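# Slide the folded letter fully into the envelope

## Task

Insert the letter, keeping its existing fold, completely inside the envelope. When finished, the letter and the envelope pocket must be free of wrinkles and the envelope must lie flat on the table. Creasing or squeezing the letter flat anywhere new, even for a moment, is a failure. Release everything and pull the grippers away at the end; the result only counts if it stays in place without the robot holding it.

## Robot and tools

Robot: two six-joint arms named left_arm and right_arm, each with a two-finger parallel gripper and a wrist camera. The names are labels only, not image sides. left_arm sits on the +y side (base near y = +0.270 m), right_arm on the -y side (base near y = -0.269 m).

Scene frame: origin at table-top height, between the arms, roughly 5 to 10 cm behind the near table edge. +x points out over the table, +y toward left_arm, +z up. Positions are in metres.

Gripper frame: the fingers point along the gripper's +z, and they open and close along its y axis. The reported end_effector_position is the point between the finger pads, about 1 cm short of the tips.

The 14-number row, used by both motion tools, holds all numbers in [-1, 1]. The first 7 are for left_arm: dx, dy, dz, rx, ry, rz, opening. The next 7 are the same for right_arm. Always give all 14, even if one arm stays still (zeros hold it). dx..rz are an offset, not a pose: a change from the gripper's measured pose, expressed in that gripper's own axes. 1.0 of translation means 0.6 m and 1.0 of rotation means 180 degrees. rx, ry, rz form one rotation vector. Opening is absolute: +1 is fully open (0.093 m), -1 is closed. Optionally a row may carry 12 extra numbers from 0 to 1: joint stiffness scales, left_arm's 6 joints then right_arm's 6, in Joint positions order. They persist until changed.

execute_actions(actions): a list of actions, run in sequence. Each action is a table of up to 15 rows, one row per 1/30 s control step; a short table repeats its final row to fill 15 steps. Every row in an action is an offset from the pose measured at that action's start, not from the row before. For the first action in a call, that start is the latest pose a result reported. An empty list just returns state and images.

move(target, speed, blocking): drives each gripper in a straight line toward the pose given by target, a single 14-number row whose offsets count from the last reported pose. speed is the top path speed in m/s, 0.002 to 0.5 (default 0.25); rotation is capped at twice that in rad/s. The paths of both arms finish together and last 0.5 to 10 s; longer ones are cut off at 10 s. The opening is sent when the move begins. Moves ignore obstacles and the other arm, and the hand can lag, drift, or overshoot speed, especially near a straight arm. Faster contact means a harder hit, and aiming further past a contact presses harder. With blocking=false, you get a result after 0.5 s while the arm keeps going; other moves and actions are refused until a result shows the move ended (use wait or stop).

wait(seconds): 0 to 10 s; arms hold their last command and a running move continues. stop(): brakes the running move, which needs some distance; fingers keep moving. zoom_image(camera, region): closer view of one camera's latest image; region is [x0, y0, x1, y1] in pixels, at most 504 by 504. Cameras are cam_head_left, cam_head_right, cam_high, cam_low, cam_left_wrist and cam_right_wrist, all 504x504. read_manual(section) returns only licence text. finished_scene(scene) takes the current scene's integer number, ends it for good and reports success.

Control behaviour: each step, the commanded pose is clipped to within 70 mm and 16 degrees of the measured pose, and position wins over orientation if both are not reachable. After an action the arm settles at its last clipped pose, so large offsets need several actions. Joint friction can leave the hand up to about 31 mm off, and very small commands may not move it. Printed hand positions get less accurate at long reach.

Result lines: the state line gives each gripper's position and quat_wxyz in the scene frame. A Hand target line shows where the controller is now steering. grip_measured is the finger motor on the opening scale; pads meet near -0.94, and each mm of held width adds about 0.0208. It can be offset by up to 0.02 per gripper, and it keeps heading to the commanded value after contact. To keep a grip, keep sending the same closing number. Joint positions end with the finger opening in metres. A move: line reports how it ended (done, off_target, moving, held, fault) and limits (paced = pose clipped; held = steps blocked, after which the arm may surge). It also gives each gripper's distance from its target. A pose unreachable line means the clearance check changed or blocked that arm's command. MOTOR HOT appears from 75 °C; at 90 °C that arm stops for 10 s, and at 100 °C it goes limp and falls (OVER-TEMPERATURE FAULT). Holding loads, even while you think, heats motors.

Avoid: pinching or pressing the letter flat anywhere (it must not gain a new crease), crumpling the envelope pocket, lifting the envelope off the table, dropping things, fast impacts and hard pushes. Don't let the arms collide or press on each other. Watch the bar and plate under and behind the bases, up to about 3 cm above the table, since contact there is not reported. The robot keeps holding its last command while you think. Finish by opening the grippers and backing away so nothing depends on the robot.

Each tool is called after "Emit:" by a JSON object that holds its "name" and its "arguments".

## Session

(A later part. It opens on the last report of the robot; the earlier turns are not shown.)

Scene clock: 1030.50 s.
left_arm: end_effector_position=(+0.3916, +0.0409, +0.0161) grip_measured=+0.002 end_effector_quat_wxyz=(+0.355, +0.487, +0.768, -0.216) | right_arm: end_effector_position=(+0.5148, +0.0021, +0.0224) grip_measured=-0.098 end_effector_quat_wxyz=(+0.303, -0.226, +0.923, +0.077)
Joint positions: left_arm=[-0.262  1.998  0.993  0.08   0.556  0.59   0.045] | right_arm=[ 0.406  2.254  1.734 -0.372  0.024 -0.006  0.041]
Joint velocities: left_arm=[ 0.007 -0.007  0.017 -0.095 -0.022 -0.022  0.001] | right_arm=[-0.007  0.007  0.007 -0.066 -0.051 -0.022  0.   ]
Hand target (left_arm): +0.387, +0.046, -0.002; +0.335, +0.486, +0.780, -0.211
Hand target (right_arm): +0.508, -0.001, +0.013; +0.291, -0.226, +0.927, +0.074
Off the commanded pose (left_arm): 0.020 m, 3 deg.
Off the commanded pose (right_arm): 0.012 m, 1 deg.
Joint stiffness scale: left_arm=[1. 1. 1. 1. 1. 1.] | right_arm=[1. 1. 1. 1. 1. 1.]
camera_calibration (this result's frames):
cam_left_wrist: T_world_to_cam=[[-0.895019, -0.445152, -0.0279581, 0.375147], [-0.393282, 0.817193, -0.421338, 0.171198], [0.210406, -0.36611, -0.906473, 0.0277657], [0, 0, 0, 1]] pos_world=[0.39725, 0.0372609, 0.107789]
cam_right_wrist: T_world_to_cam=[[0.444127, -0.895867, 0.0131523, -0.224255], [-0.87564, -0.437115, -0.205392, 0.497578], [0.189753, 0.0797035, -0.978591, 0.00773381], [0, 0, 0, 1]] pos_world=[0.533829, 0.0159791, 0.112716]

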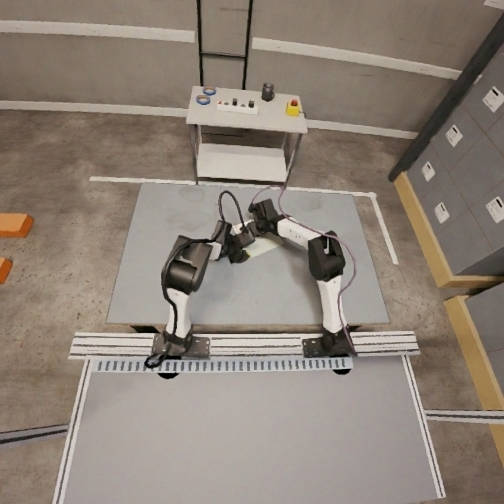

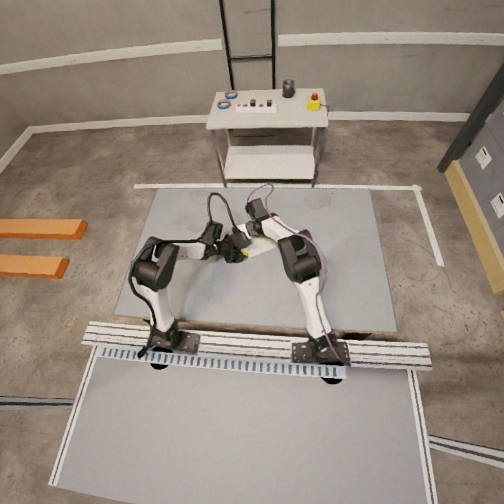

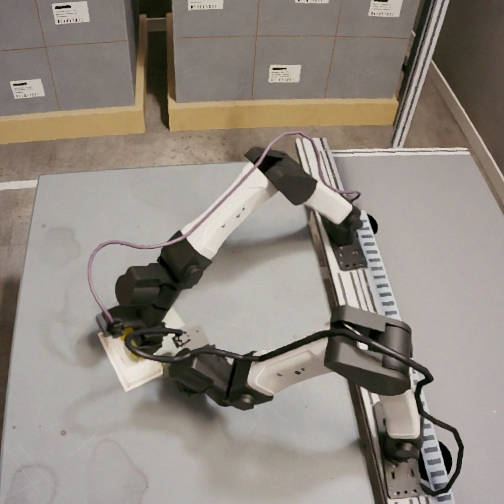

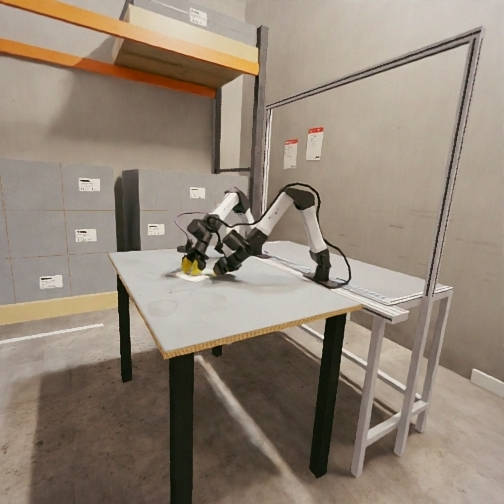

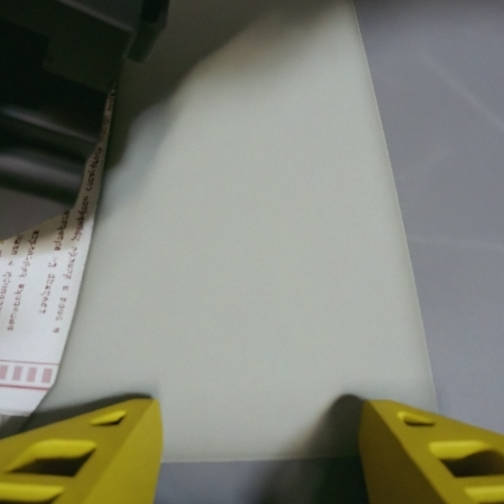

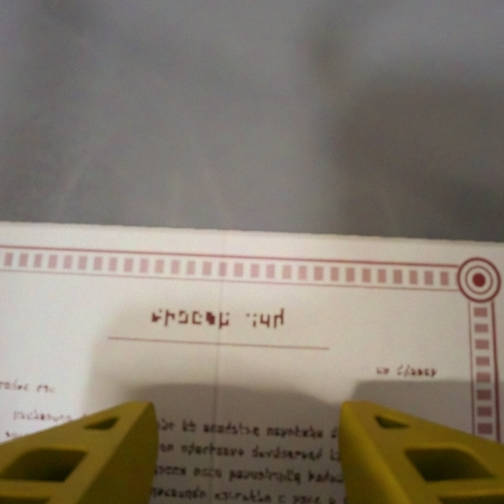

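Emit:
{"name": "execute_actions", "arguments": {"actions": [[[0.030,-0.0035,0.012,0.0026,0.014,-0.0058,0.0,0.0065,0,0,0,0.0052,0,-0.1,1,1,1,1,1,1,1,1,1,0.5,1,1],[0.030,-0.0035,0.012,0.0026,0.014,-0.0058,0.0,0.0131,0,-0.0002,0,0.0103,0,-0.1],[0.030,-0.0035,0.012,0.0026,0.014,-0.0058,0.0,0.0197,0,-0.0005,0,0.0155,0,-0.1],[0.030,-0.0035,0.012,0.0026,0.014,-0.0058,0.0,0.0262,0,-0.0009,0,0.0207,0,-0.1],[0.030,-0.0035,0.012,0.0026,0.014,-0.0058,0.0,0.0328,0,-0.0013,0,0.0259,0,-0.1],[0.030,-0.0035,0.012,0.0026,0.014,-0.0058,0.0,0.0393,0,-0.0019,0,0.031,0,-0.1],[0.030,-0.0035,0.012,0.0026,0.014,-0.0058,0.0,0.0459,0,-0.0026,0,0.0362,0,-0.1],[0.030,-0.0035,0.012,0.0026,0.014,-0.0058,0.0,0.0524,0,-0.0034,0,0.0414,0,-0.1]],[[0.030,-0.0035,0.012,0.0026,0.014,-0.0058,0.0,0.0436,-0.002,-0.0031,-0.0011,0.0334,-0.0018,-0.1],[0.030,-0.0035,0.012,0.0026,0.014,-0.0058,0.0,0.0448,-0.004,-0.0040,-0.0022,0.0334,-0.0035,-0.1],[0.030,-0.0035,0.012,0.0026,0.014,-0.0058,0.0,0.0461,-0.006,-0.0049,-0.0033,0.0334,-0.0053,-0.1],[0.030,-0.0035,0.012,0.0026,0.014,-0.0058,0.0,0.0473,-0.008,-0.0057,-0.0044,0.0334,-0.0071,-0.1],[0.030,-0.0035,0.012,0.0026,0.014,-0.0058,0.0,0.0486,-0.010,-0.0066,-0.0055,0.0334,-0.0088,-0.1],[0.030,-0.0035,0.012,0.0026,0.014,-0.0058,0.0,0.0499,-0.012,-0.0075,-0.0066,0.0334,-0.0106,-0.1],[0.030,-0.0035,0.012,0.0026,0.014,-0.0058,0.0,0.0511,-0.013,-0.0084,-0.0078,0.0334,-0.0124,-0.1],[0.030,-0.0035,0.012,0.0026,0.014,-0.0058,0.0,0.0524,-0.0135,-0.0093,-0.0089,0.0334,-0.0142,-0.1],[0.030,-0.0035,0.012,0.0026,0.014,-0.0058,0.0,0.0537,-0.014,-0.0102,-0.0100,0.0334,-0.0159,-0.1],[0.030,-0.0035,0.012,0.0026,0.014,-0.0058,0.0,0.0549,-0.0142,-0.0110,-0.0111,0.0334,-0.0177,-0.1],[0.030,-0.0035,0.012,0.0026,0.014,-0.0058,0.0,0.0562,-0.0145,-0.0119,-0.0122,0.0334,-0.0195,-0.1],[0.030,-0.0035,0.012,0.0026,0.014,-0.0058,0.0,0.0574,-0.0148,-0.0128,-0.0133,0.0334,-0.0212,-0.1],[0.030,-0.0035,0.012,0.0026,0.014,-0.0058,0.0,0.0587,-0.015,-0.0137,-0.0144,0.0334,-0.0230,-0.1]]]}}

Scene clock: 1050.43 s.
left_arm: end_effector_position=(+0.3916, +0.0409, +0.0161) grip_measured=+0.002 end_effector_quat_wxyz=(+0.355, +0.487, +0.768, -0.216) | right_arm: end_effector_position=(+0.5047, -0.0159, +0.0188) grip_measured=-0.098 end_effector_quat_wxyz=(+0.278, -0.252, +0.924, +0.075)
Joint positions: left_arm=[-0.262  1.998  0.993  0.08   0.556  0.59   0.045] | right_arm=[ 0.374  2.223  1.696 -0.417 -0.017 -0.075  0.041]
Joint velocities: left_arm=[-0.007  0.002  0.007  0.007 -0.022 -0.022 -0.001] | right_arm=[-0.022 -0.046 -0.081 -0.095 -0.11  -0.271 -0.001]
Hand target (left_arm): +0.387, +0.046, -0.002; +0.335, +0.486, +0.780, -0.211
Hand target (right_arm): +0.485, -0.023, +0.006; +0.239, -0.270, +0.930, +0.073
Off the commanded pose (left_arm): 0.020 m, 3 deg.
Off the commanded pose (right_arm): 0.026 m, 5 deg.
Joint stiffness scale: left_arm=[1. 1. 1. 1. 1. 1.] | right_arm=[1.  1.  1.  0.5 1.  1. ]
camera_calibration (this result's frames):
cam_left_wrist: T_world_to_cam=[[-0.895019, -0.445152, -0.0279581, 0.375147], [-0.393282, 0.817193, -0.421338, 0.171198], [0.210406, -0.36611, -0.906473, 0.0277657], [0, 0, 0, 1]] pos_world=[0.39725, 0.0372609, 0.107789]
cam_right_wrist: T_world_to_cam=[[0.48902, -0.872031, 0.0205259, -0.258276], [-0.860117, -0.485987, -0.154967, 0.470532], [0.145112, 0.0581275, -0.987706, 0.0298693], [0, 0, 0, 1]] pos_world=[0.52668, 0.00171151, 0.10772]

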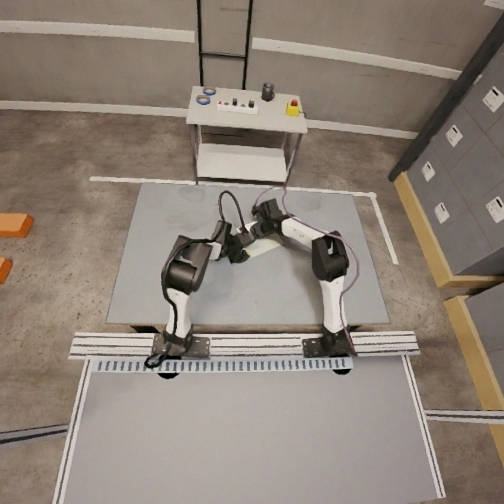

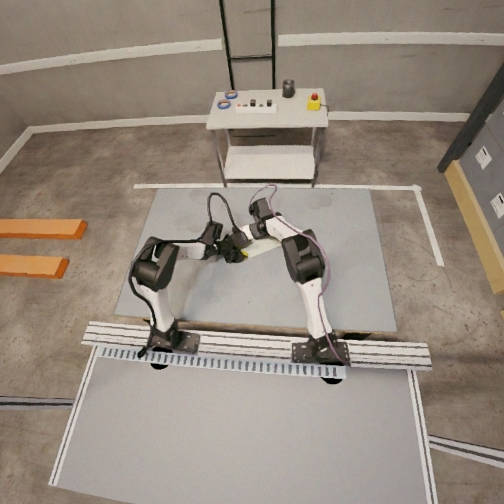

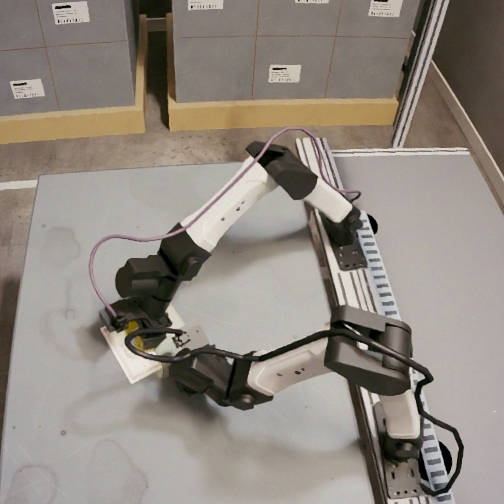

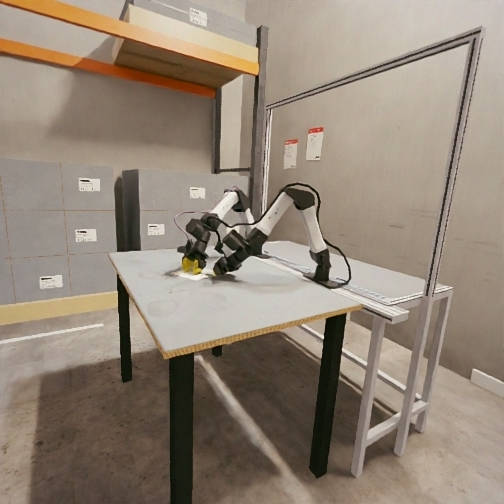

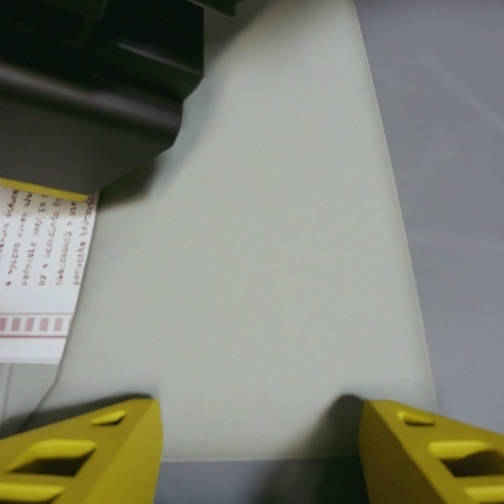

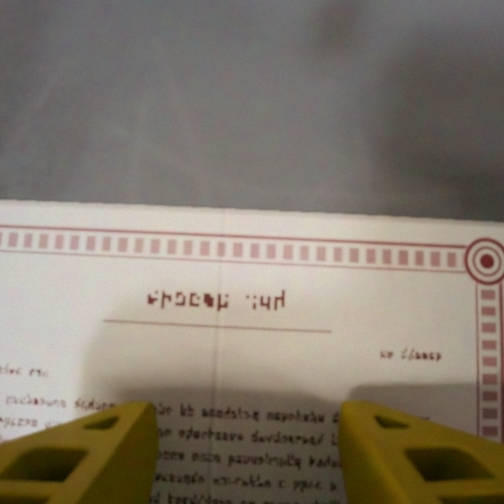

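Emit:
{"name": "execute_actions", "arguments": {"actions": []}}

Scene clock: 1053.37 s.
left_arm: end_effector_position=(+0.3916, +0.0409, +0.0161) grip_measured=+0.002 end_effector_quat_wxyz=(+0.355, +0.487, +0.768, -0.216) | right_arm: end_effector_position=(+0.5039, -0.0155, +0.0188) grip_measured=-0.098 end_effector_quat_wxyz=(+0.278, -0.261, +0.921, +0.075)
Joint positions: left_arm=[-0.262  1.998  0.993  0.08   0.556  0.59   0.045] | right_arm=[ 0.373  2.221  1.694 -0.417 -0.022 -0.094  0.041]
Joint velocities: left_arm=[-0.002  0.012  0.002  0.051 -0.066 -0.022 -0.001] | right_arm=[-0.017 -0.007 -0.002  0.095 -0.037  0.037 -0.001]
Hand target (left_arm): +0.387, +0.046, -0.002; +0.335, +0.486, +0.780, -0.211
Hand target (right_arm): +0.485, -0.023, +0.006; +0.239, -0.270, +0.930, +0.073
Off the commanded pose (left_arm): 0.020 m, 3 deg.
Off the commanded pose (right_arm): 0.025 m, 5 deg.
Joint stiffness scale: left_arm=[1. 1. 1. 1. 1. 1.] | right_arm=[1.  1.  1.  0.5 1.  1. ]
camera_calibration (this result's frames):
cam_left_wrist: T_world_to_cam=[[-0.895019, -0.445152, -0.0279581, 0.375147], [-0.393282, 0.817193, -0.421338, 0.171198], [0.210406, -0.36611, -0.906473, 0.0277657], [0, 0, 0, 1]] pos_world=[0.39725, 0.0372609, 0.107789]
cam_right_wrist: T_world_to_cam=[[0.504448, -0.863046, 0.0261395, -0.265305], [-0.850905, -0.502036, -0.154661, 0.465145], [0.146602, 0.055776, -0.987622, 0.0291782], [0, 0, 0, 1]] pos_world=[0.52535, 0.00292189, 0.107692]

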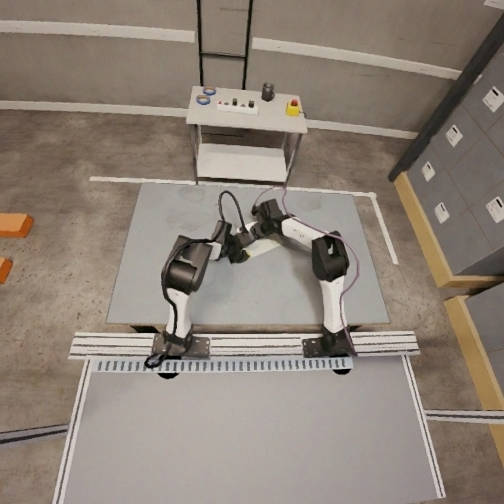

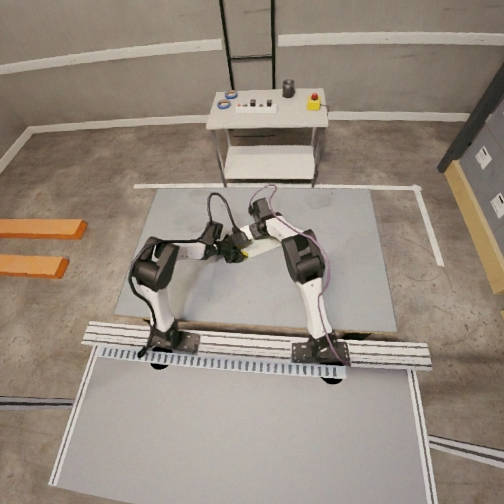

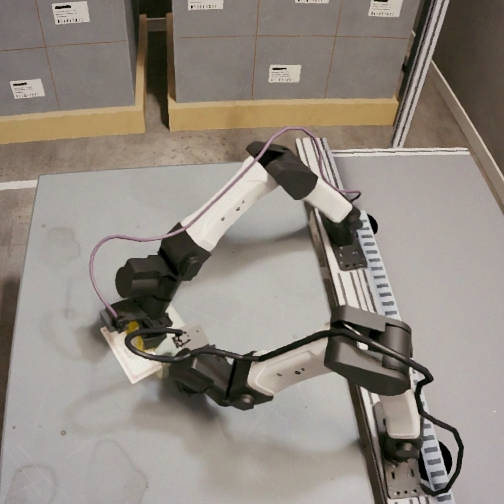

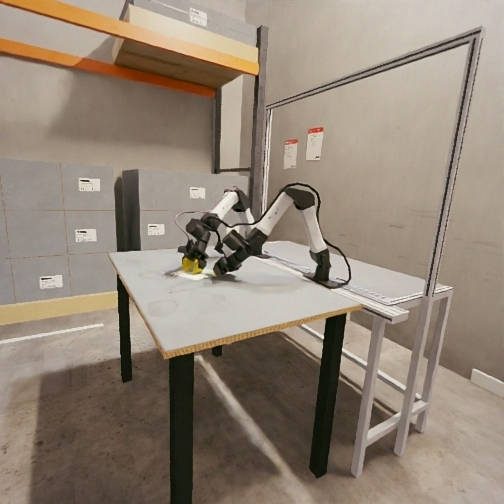

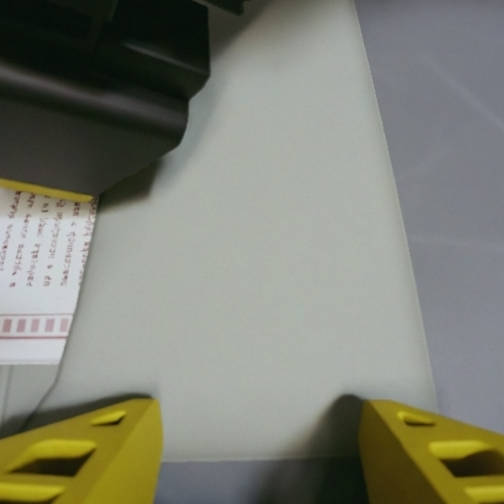

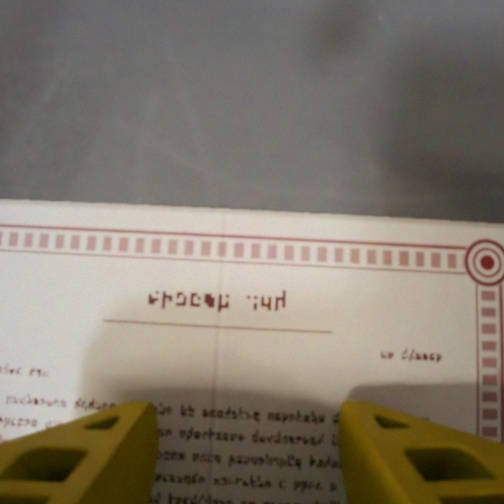

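Emit:
{"name": "execute_actions", "arguments": {"actions": [[[0.030,-0.0035,0.012,0.0026,0.014,-0.0058,0.0,0.0434,0.006,-0.0030,-0.0027,0.0333,0.0015,-0.1],[0.030,-0.0035,0.012,0.0026,0.014,-0.0058,0.0,0.0446,0.009,-0.0038,-0.0027,0.0333,0.0015,-0.1],[0.030,-0.0035,0.012,0.0026,0.014,-0.0058,0.0,0.0457,0.012,-0.0046,-0.0027,0.0333,0.0015,-0.1],[0.030,-0.0035,0.012,0.0026,0.014,-0.0058,0.0,0.0469,0.015,-0.0054,-0.0027,0.0333,0.0015,-0.1],[0.030,-0.0035,0.012,0.0026,0.014,-0.0058,0.0,0.0481,0.018,-0.0062,-0.0027,0.0333,0.0015,-0.1],[0.030,-0.0035,0.012,0.0026,0.014,-0.0058,0.0,0.0493,0.021,-0.0070,-0.0027,0.0333,0.0015,-0.1],[0.030,-0.0035,0.012,0.0026,0.014,-0.0058,0.0,0.0504,0.024,-0.0077,-0.0027,0.0333,0.0015,-0.1],[0.030,-0.0035,0.012,0.0026,0.014,-0.0058,0.0,0.0516,0.0255,-0.0085,-0.0027,0.0333,0.0015,-0.1],[0.030,-0.0035,0.012,0.0026,0.014,-0.0058,0.0,0.0528,0.0257,-0.0093,-0.0027,0.0333,0.0015,-0.1],[0.030,-0.0035,0.012,0.0026,0.014,-0.0058,0.0,0.0540,0.0259,-0.0101,-0.0027,0.0333,0.0015,-0.1],[0.030,-0.0035,0.012,0.0026,0.014,-0.0058,0.0,0.0551,0.026,-0.0109,-0.0027,0.0333,0.0015,-0.1],[0.030,-0.0035,0.012,0.0026,0.014,-0.0058,0.0,0.0563,0.0262,-0.0117,-0.0027,0.0333,0.0015,-0.1],[0.030,-0.0035,0.012,0.0026,0.014,-0.0058,0.0,0.0575,0.0263,-0.0125,-0.0027,0.0333,0.0015,-0.1]]]}}

Emit:
{"name": "execute_actions", "arguments": {"actions": []}}

Scene clock: 1069.73 s.
left_arm: end_effector_position=(+0.3916, +0.0409, +0.0161) grip_measured=+0.002 end_effector_quat_wxyz=(+0.355, +0.487, +0.768, -0.216) | right_arm: end_effector_position=(+0.4891, -0.0129, +0.0185) grip_measured=-0.098 end_effector_quat_wxyz=(+0.265, -0.262, +0.925, +0.075)
Joint positions: left_arm=[-0.262  1.998  0.993  0.08   0.556  0.59   0.045] | right_arm=[ 0.391  2.192  1.656 -0.435 -0.017 -0.077  0.041]
Joint velocities: left_arm=[-0.007 -0.002 -0.007  0.081 -0.007  0.007 -0.   ] | right_arm=[ 0.002 -0.042 -0.056  0.066  0.007 -0.051 -0.   ]
Hand target (left_arm): +0.387, +0.046, -0.002; +0.335, +0.486, +0.780, -0.211
Hand target (right_arm): +0.468, -0.019, +0.006; +0.228, -0.263, +0.935, +0.066
Off the commanded pose (left_arm): 0.020 m, 3 deg.
Off the commanded pose (right_arm): 0.026 m, 5 deg.
Joint stiffness scale: left_arm=[1. 1. 1. 1. 1. 1.] | right_arm=[1.  1.  1.  0.5 1.  1. ]
camera_calibration (this result's frames):
cam_left_wrist: T_world_to_cam=[[-0.895019, -0.445152, -0.0279581, 0.375147], [-0.393282, 0.817193, -0.421338, 0.171198], [0.210406, -0.36611, -0.906473, 0.0277657], [0, 0, 0, 1]] pos_world=[0.39725, 0.0372609, 0.107789]
cam_right_wrist: T_world_to_cam=[[0.506202, -0.862194, 0.0195328, -0.256266], [-0.85382, -0.504218, -0.129445, 0.454795], [0.121455, 0.0488476, -0.991394, 0.0432387], [0, 0, 0, 1]] pos_world=[0.512783, 0.00625265, 0.106743]

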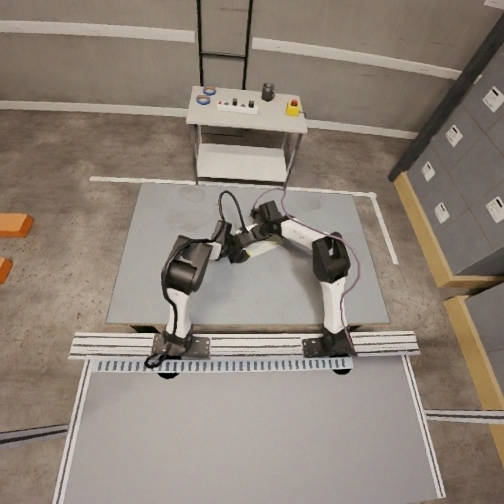

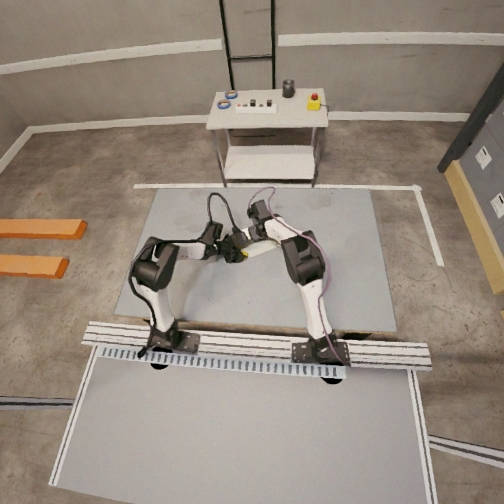

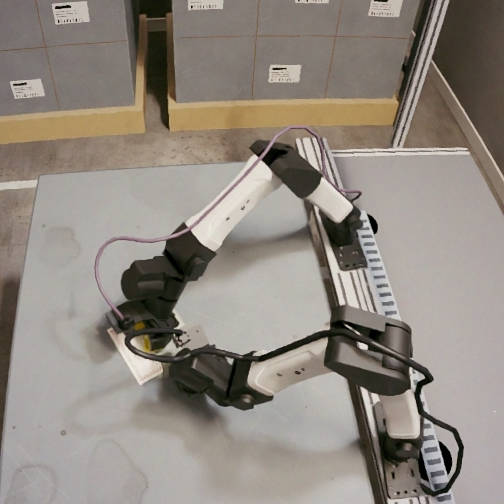

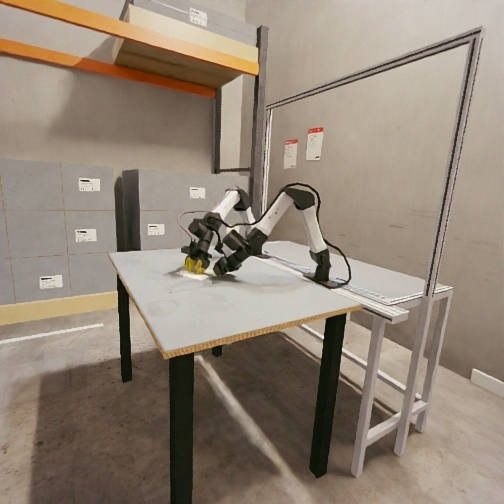

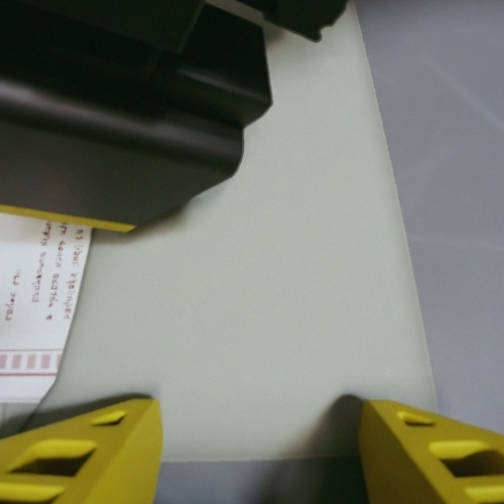

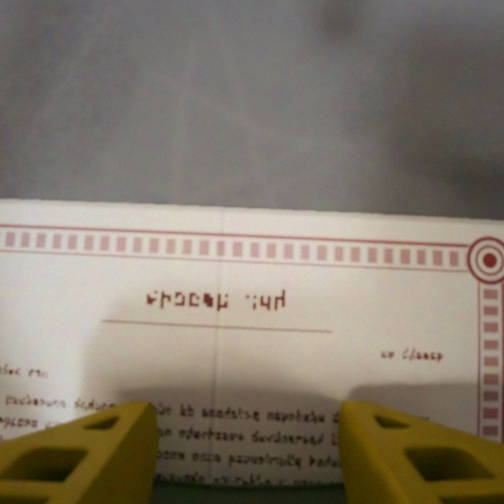

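Scene clock: 1069.73 s.
left_arm: end_effector_position=(+0.3916, +0.0409, +0.0161) grip_measured=+0.002 end_effector_quat_wxyz=(+0.355, +0.487, +0.768, -0.216) | right_arm: end_effector_position=(+0.4891, -0.0129, +0.0185) grip_measured=-0.098 end_effector_quat_wxyz=(+0.265, -0.262, +0.925, +0.075)
Joint positions: left_arm=[-0.262  1.998  0.993  0.08   0.556  0.59   0.045] | right_arm=[ 0.391  2.192  1.656 -0.435 -0.017 -0.077  0.041]
Joint velocities: left_arm=[-0.007 -0.002 -0.007  0.081 -0.007  0.007 -0.   ] | right_arm=[ 0.002 -0.042 -0.056  0.066  0.007 -0.051 -0.   ]
Hand target (left_arm): +0.387, +0.046, -0.002; +0.335, +0.486, +0.780, -0.211
Hand target (right_arm): +0.468, -0.019, +0.006; +0.228, -0.263, +0.935, +0.066
Off the commanded pose (left_arm): 0.020 m, 3 deg.
Off the commanded pose (right_arm): 0.026 m, 5 deg.
Joint stiffness scale: left_arm=[1. 1. 1. 1. 1. 1.] | right_arm=[1.  1.  1.  0.5 1.  1. ]
camera_calibration (this result's frames):
cam_left_wrist: T_world_to_cam=[[-0.895019, -0.445152, -0.0279581, 0.375147], [-0.393282, 0.817193, -0.421338, 0.171198], [0.210406, -0.36611, -0.906473, 0.0277657], [0, 0, 0, 1]] pos_world=[0.39725, 0.0372609, 0.107789]
cam_right_wrist: T_world_to_cam=[[0.506202, -0.862194, 0.0195328, -0.256266], [-0.85382, -0.504218, -0.129445, 0.454795], [0.121455, 0.0488476, -0.991394, 0.0432387], [0, 0, 0, 1]] pos_world=[0.512783, 0.00625265, 0.106743]

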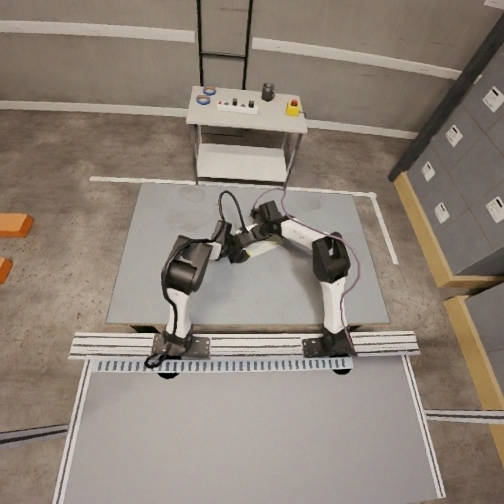

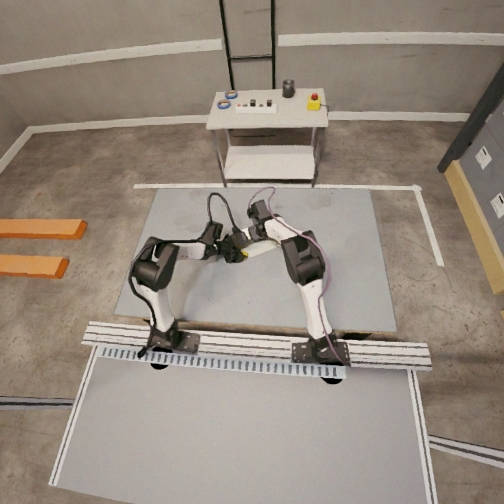

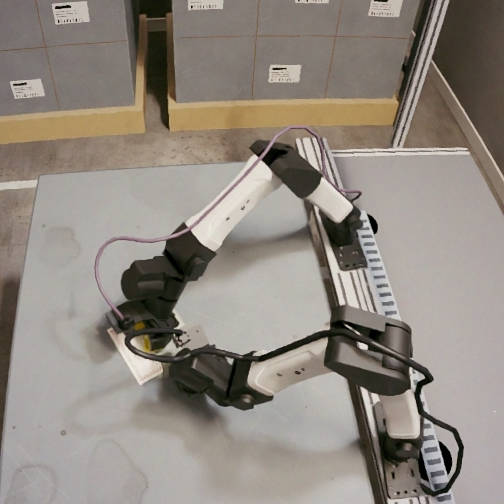

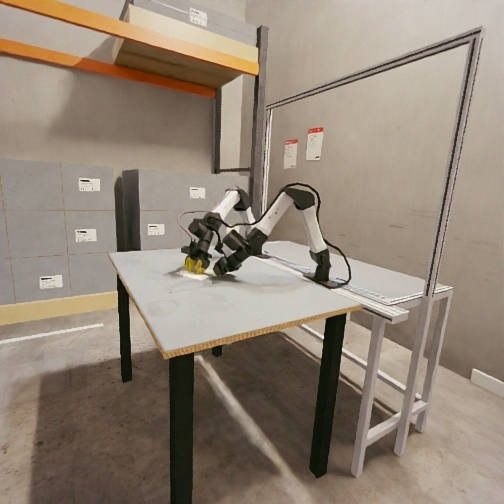

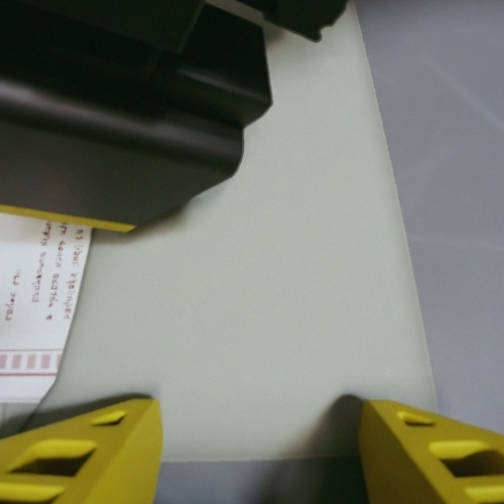

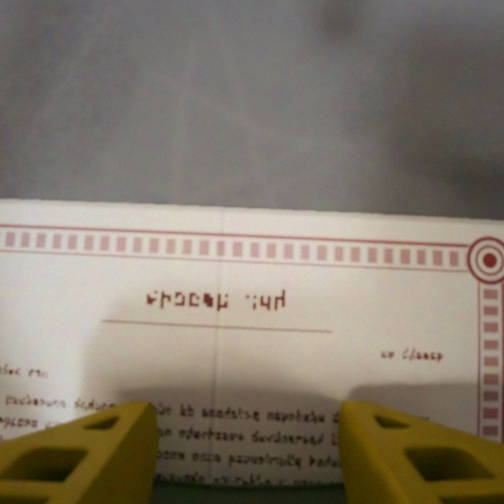

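Emit:
{"name": "execute_actions", "arguments": {"actions": [[[0.030,-0.0035,0.012,0.0026,0.014,-0.0058,0.0,0.02,0.0016,-0.0005,-0.001,0.016,0.0005,-0.1],[0.030,-0.0035,0.012,0.0026,0.014,-0.0058,0.0,0,0,0,0,0,0,-0.1,1,1,1,1,1,1,1,1,1,1,1,1],[0.030,-0.0035,0.012,0.0026,0.014,-0.0058,0.0,-0.005,-0.0004,0,0.0002,-0.004,-0.0001,-0.1],[0.030,-0.0035,0.012,0.0026,0.014,-0.0058,0.0,-0.010,-0.0008,-0.0001,0.0005,-0.008,-0.0002,-0.1],[0.030,-0.0035,0.012,0.0026,0.014,-0.0058,0.0,-0.015,-0.0011,-0.0003,0.0008,-0.012,-0.0004,-0.1],[0.030,-0.0035,0.012,0.0026,0.014,-0.0058,0.0,-0.020,-0.0015,-0.0005,0.001,-0.016,-0.0005,-0.1],[0.030,-0.0035,0.012,0.0026,0.014,-0.0058,0.0,-0.025,-0.0019,-0.0008,0.0012,-0.020,-0.0006,-0.1],[0.030,-0.0035,0.012,0.0026,0.014,-0.0058,0.0,-0.030,-0.0022,-0.0011,0.0015,-0.024,-0.0008,-0.1],[0.030,-0.0035,0.012,0.0026,0.014,-0.0058,0.0,-0.035,-0.0026,-0.0015,0.0018,-0.028,-0.0009,-0.1],[0.030,-0.0035,0.012,0.0026,0.014,-0.0058,0.0,-0.040,-0.003,-0.002,0.002,-0.032,-0.001,-0.1]],[[0.030,-0.0035,0.012,0.0026,0.014,-0.0058,0.0,-0.0044,0.0009,0.0025,0.0014,0,0.0019,-0.1],[0.030,-0.0035,0.012,0.0026,0.014,-0.0058,0.0,-0.0088,0.0018,0.0049,0.0029,0,0.0038,-0.1],[0.030,-0.0035,0.012,0.0026,0.014,-0.0058,0.0,-0.0132,0.0027,0.0074,0.0043,0,0.0057,-0.1],[0.030,-0.0035,0.012,0.0026,0.014,-0.0058,0.0,-0.0176,0.0036,0.0099,0.0057,0,0.0076,-0.1],[0.030,-0.0035,0.012,0.0026,0.014,-0.0058,0.0,-0.022,0.0045,0.0124,0.0072,0,0.0096,-0.1],[0.030,-0.0035,0.012,0.0026,0.014,-0.0058,0.0,-0.0264,0.0054,0.0148,0.0086,0,0.0115,-0.1],[0.030,-0.0035,0.012,0.0026,0.014,-0.0058,0.0,-0.0308,0.0063,0.0173,0.01,0,0.0134,-0.1],[0.030,-0.0035,0.012,0.0026,0.014,-0.0058,0.0,-0.0352,0.0072,0.0198,0.0114,0,0.0153,-0.1],[0.030,-0.0035,0.012,0.0026,0.014,-0.0058,0.0,-0.0396,0.0081,0.0222,0.0129,0,0.0172,-0.1],[0.030,-0.0035,0.012,0.0026,0.014,-0.0058,0.0,-0.044,0.009,0.0247,0.0143,0,0.0191,-0.1]]]}}

Scene clock: 1088.80 s.
left_arm: end_effector_position=(+0.3916, +0.0409, +0.0161) grip_measured=+0.002 end_effector_quat_wxyz=(+0.355, +0.487, +0.768, -0.216) | right_arm: end_effector_position=(+0.5315, +0.0133, +0.0438) grip_measured=-0.098 end_effector_quat_wxyz=(+0.326, -0.228, +0.914, +0.079)
Joint positions: left_arm=[-0.262  1.998  0.993  0.08   0.556  0.59   0.045] | right_arm=[ 0.412  2.281  1.84  -0.401  0.03  -0.011  0.041]
Joint velocities: left_arm=[ 0.022 -0.007 -0.002  0.007 -0.007 -0.007 -0.001] | right_arm=[ 0.032  0.027  0.042 -0.168  0.066  0.007  0.   ]
Hand target (left_arm): +0.387, +0.046, -0.002; +0.335, +0.486, +0.780, -0.211
Hand target (right_arm): +0.527, +0.014, +0.034; +0.308, -0.223, +0.922, +0.071
Off the commanded pose (left_arm): 0.020 m, 3 deg.
Off the commanded pose (right_arm): 0.011 m, 3 deg.
Joint stiffness scale: left_arm=[1. 1. 1. 1. 1. 1.] | right_arm=[1. 1. 1. 1. 1. 1.]
camera_calibration (this result's frames):
cam_left_wrist: T_world_to_cam=[[-0.895019, -0.445152, -0.0279581, 0.375147], [-0.393282, 0.817193, -0.421338, 0.171198], [0.210406, -0.36611, -0.906473, 0.0277657], [0, 0, 0, 1]] pos_world=[0.39725, 0.0372609, 0.107789]
cam_right_wrist: T_world_to_cam=[[0.448124, -0.893748, 0.0199587, -0.224363], [-0.862626, -0.438164, -0.252762, 0.516734], [0.234651, 0.096052, -0.967323, 0.0000079654], [0, 0, 0, 1]] pos_world=[0.546289, 0.0258899, 0.135097]

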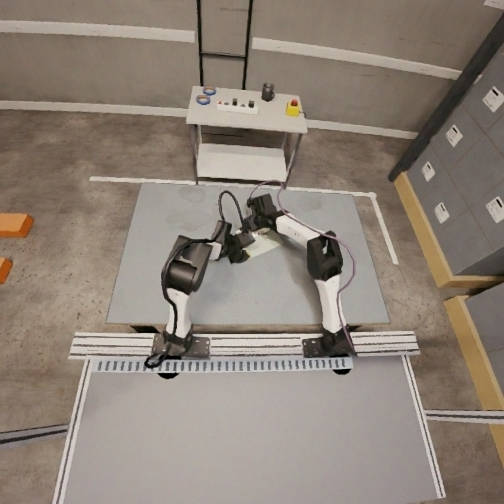

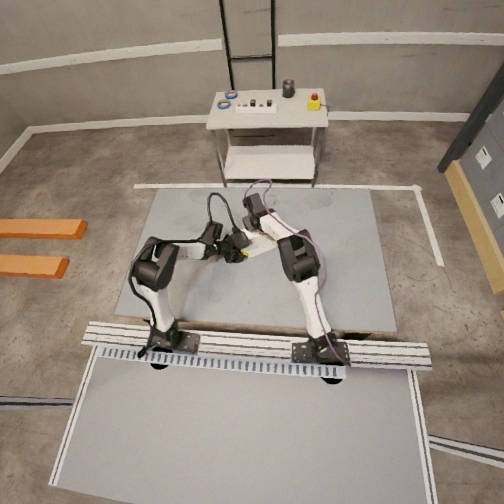

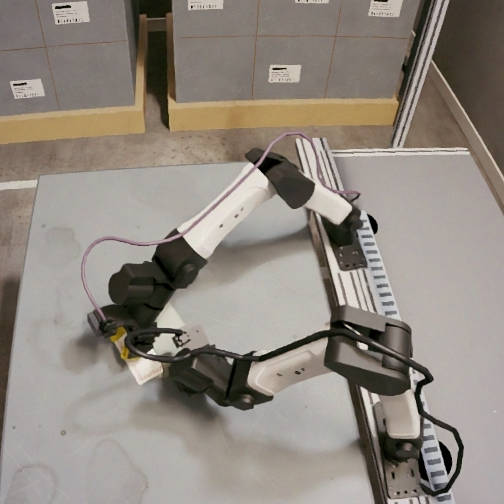

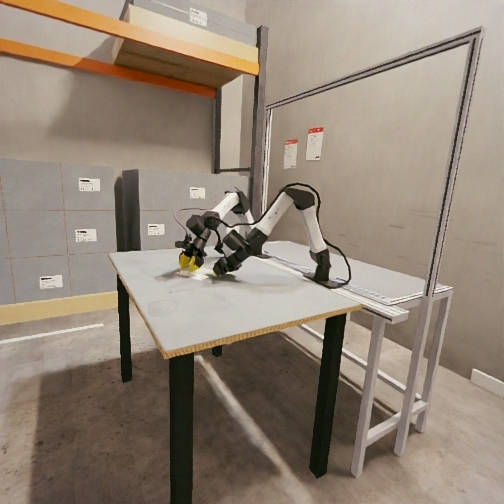

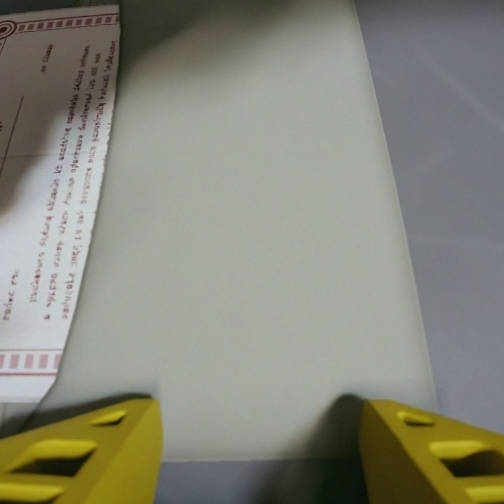

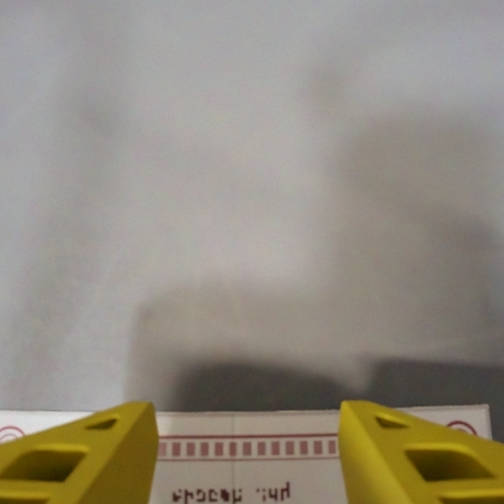

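Emit:
{"name": "execute_actions", "arguments": {"actions": []}}

Scene clock: 1089.97 s.
left_arm: end_effector_position=(+0.3916, +0.0409, +0.0161) grip_measured=+0.002 end_effector_quat_wxyz=(+0.355, +0.487, +0.768, -0.216) | right_arm: end_effector_position=(+0.5284, +0.0107, +0.0394) grip_measured=-0.098 end_effector_quat_wxyz=(+0.316, -0.224, +0.919, +0.074)
Joint positions: left_arm=[-0.262  1.998  0.993  0.08   0.556  0.59   0.045] | right_arm=[ 0.413  2.284  1.842 -0.424  0.039 -0.001  0.041]
Joint velocities: left_arm=[-0.002 -0.007 -0.012 -0.037  0.066 -0.022  0.   ] | right_arm=[-0.012 -0.002  0.007 -0.037 -0.051 -0.037  0.   ]
Hand target (left_arm): +0.387, +0.046, -0.002; +0.335, +0.486, +0.780, -0.211
Hand target (right_arm): +0.527, +0.014, +0.034; +0.309, -0.223, +0.922, +0.071
Off the commanded pose (left_arm): 0.020 m, 3 deg.
Off the commanded pose (right_arm): 0.007 m, 1 deg.
Joint stiffness scale: left_arm=[1. 1. 1. 1. 1. 1.] | right_arm=[1. 1. 1. 1. 1. 1.]
camera_calibration (this result's frames):
cam_left_wrist: T_world_to_cam=[[-0.895019, -0.445152, -0.0279581, 0.375147], [-0.393282, 0.817193, -0.421338, 0.171198], [0.210406, -0.36611, -0.906473, 0.0277657], [0, 0, 0, 1]] pos_world=[0.39725, 0.0372609, 0.107789]
cam_right_wrist: T_world_to_cam=[[0.438169, -0.898642, 0.0212325, -0.219981], [-0.872628, -0.430916, -0.229854, 0.516091], [0.215706, 0.0821869, -0.972994, 0.00712943], [0, 0, 0, 1]] pos_world=[0.545206, 0.0241215, 0.130233]

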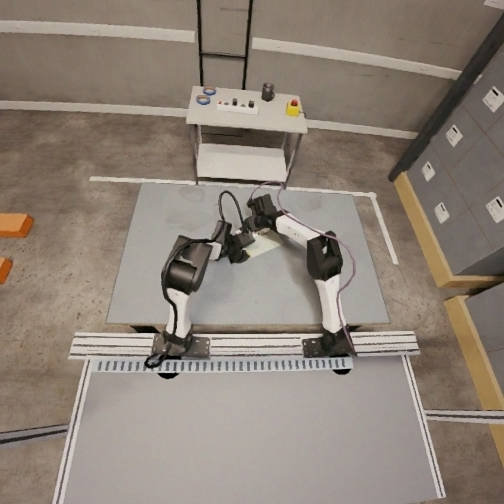

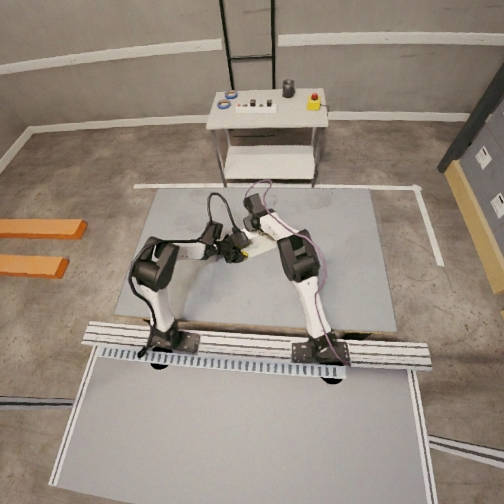

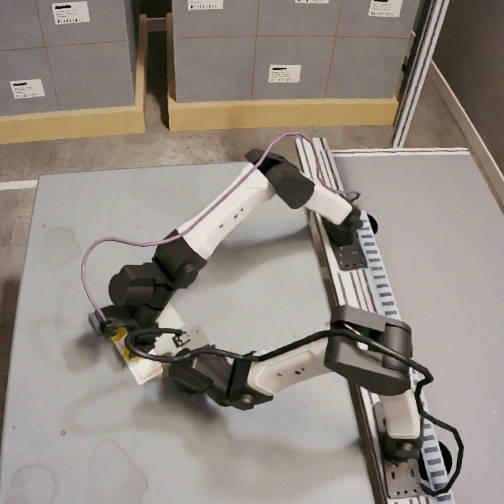

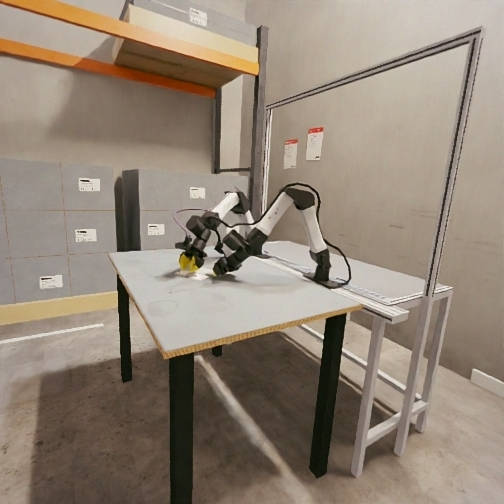

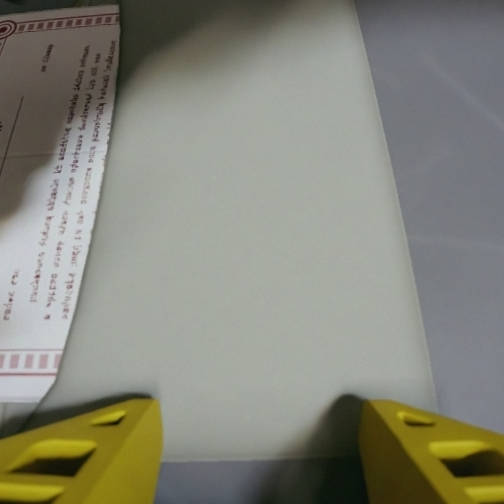

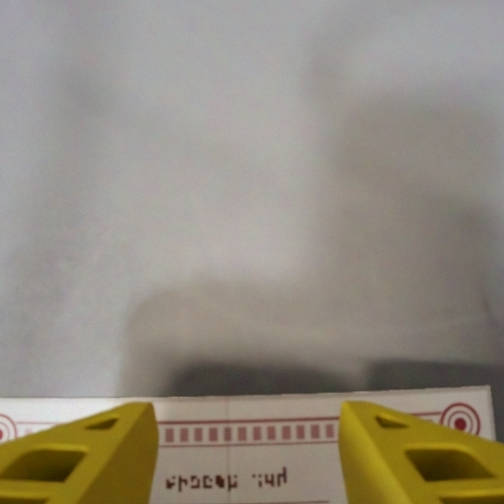

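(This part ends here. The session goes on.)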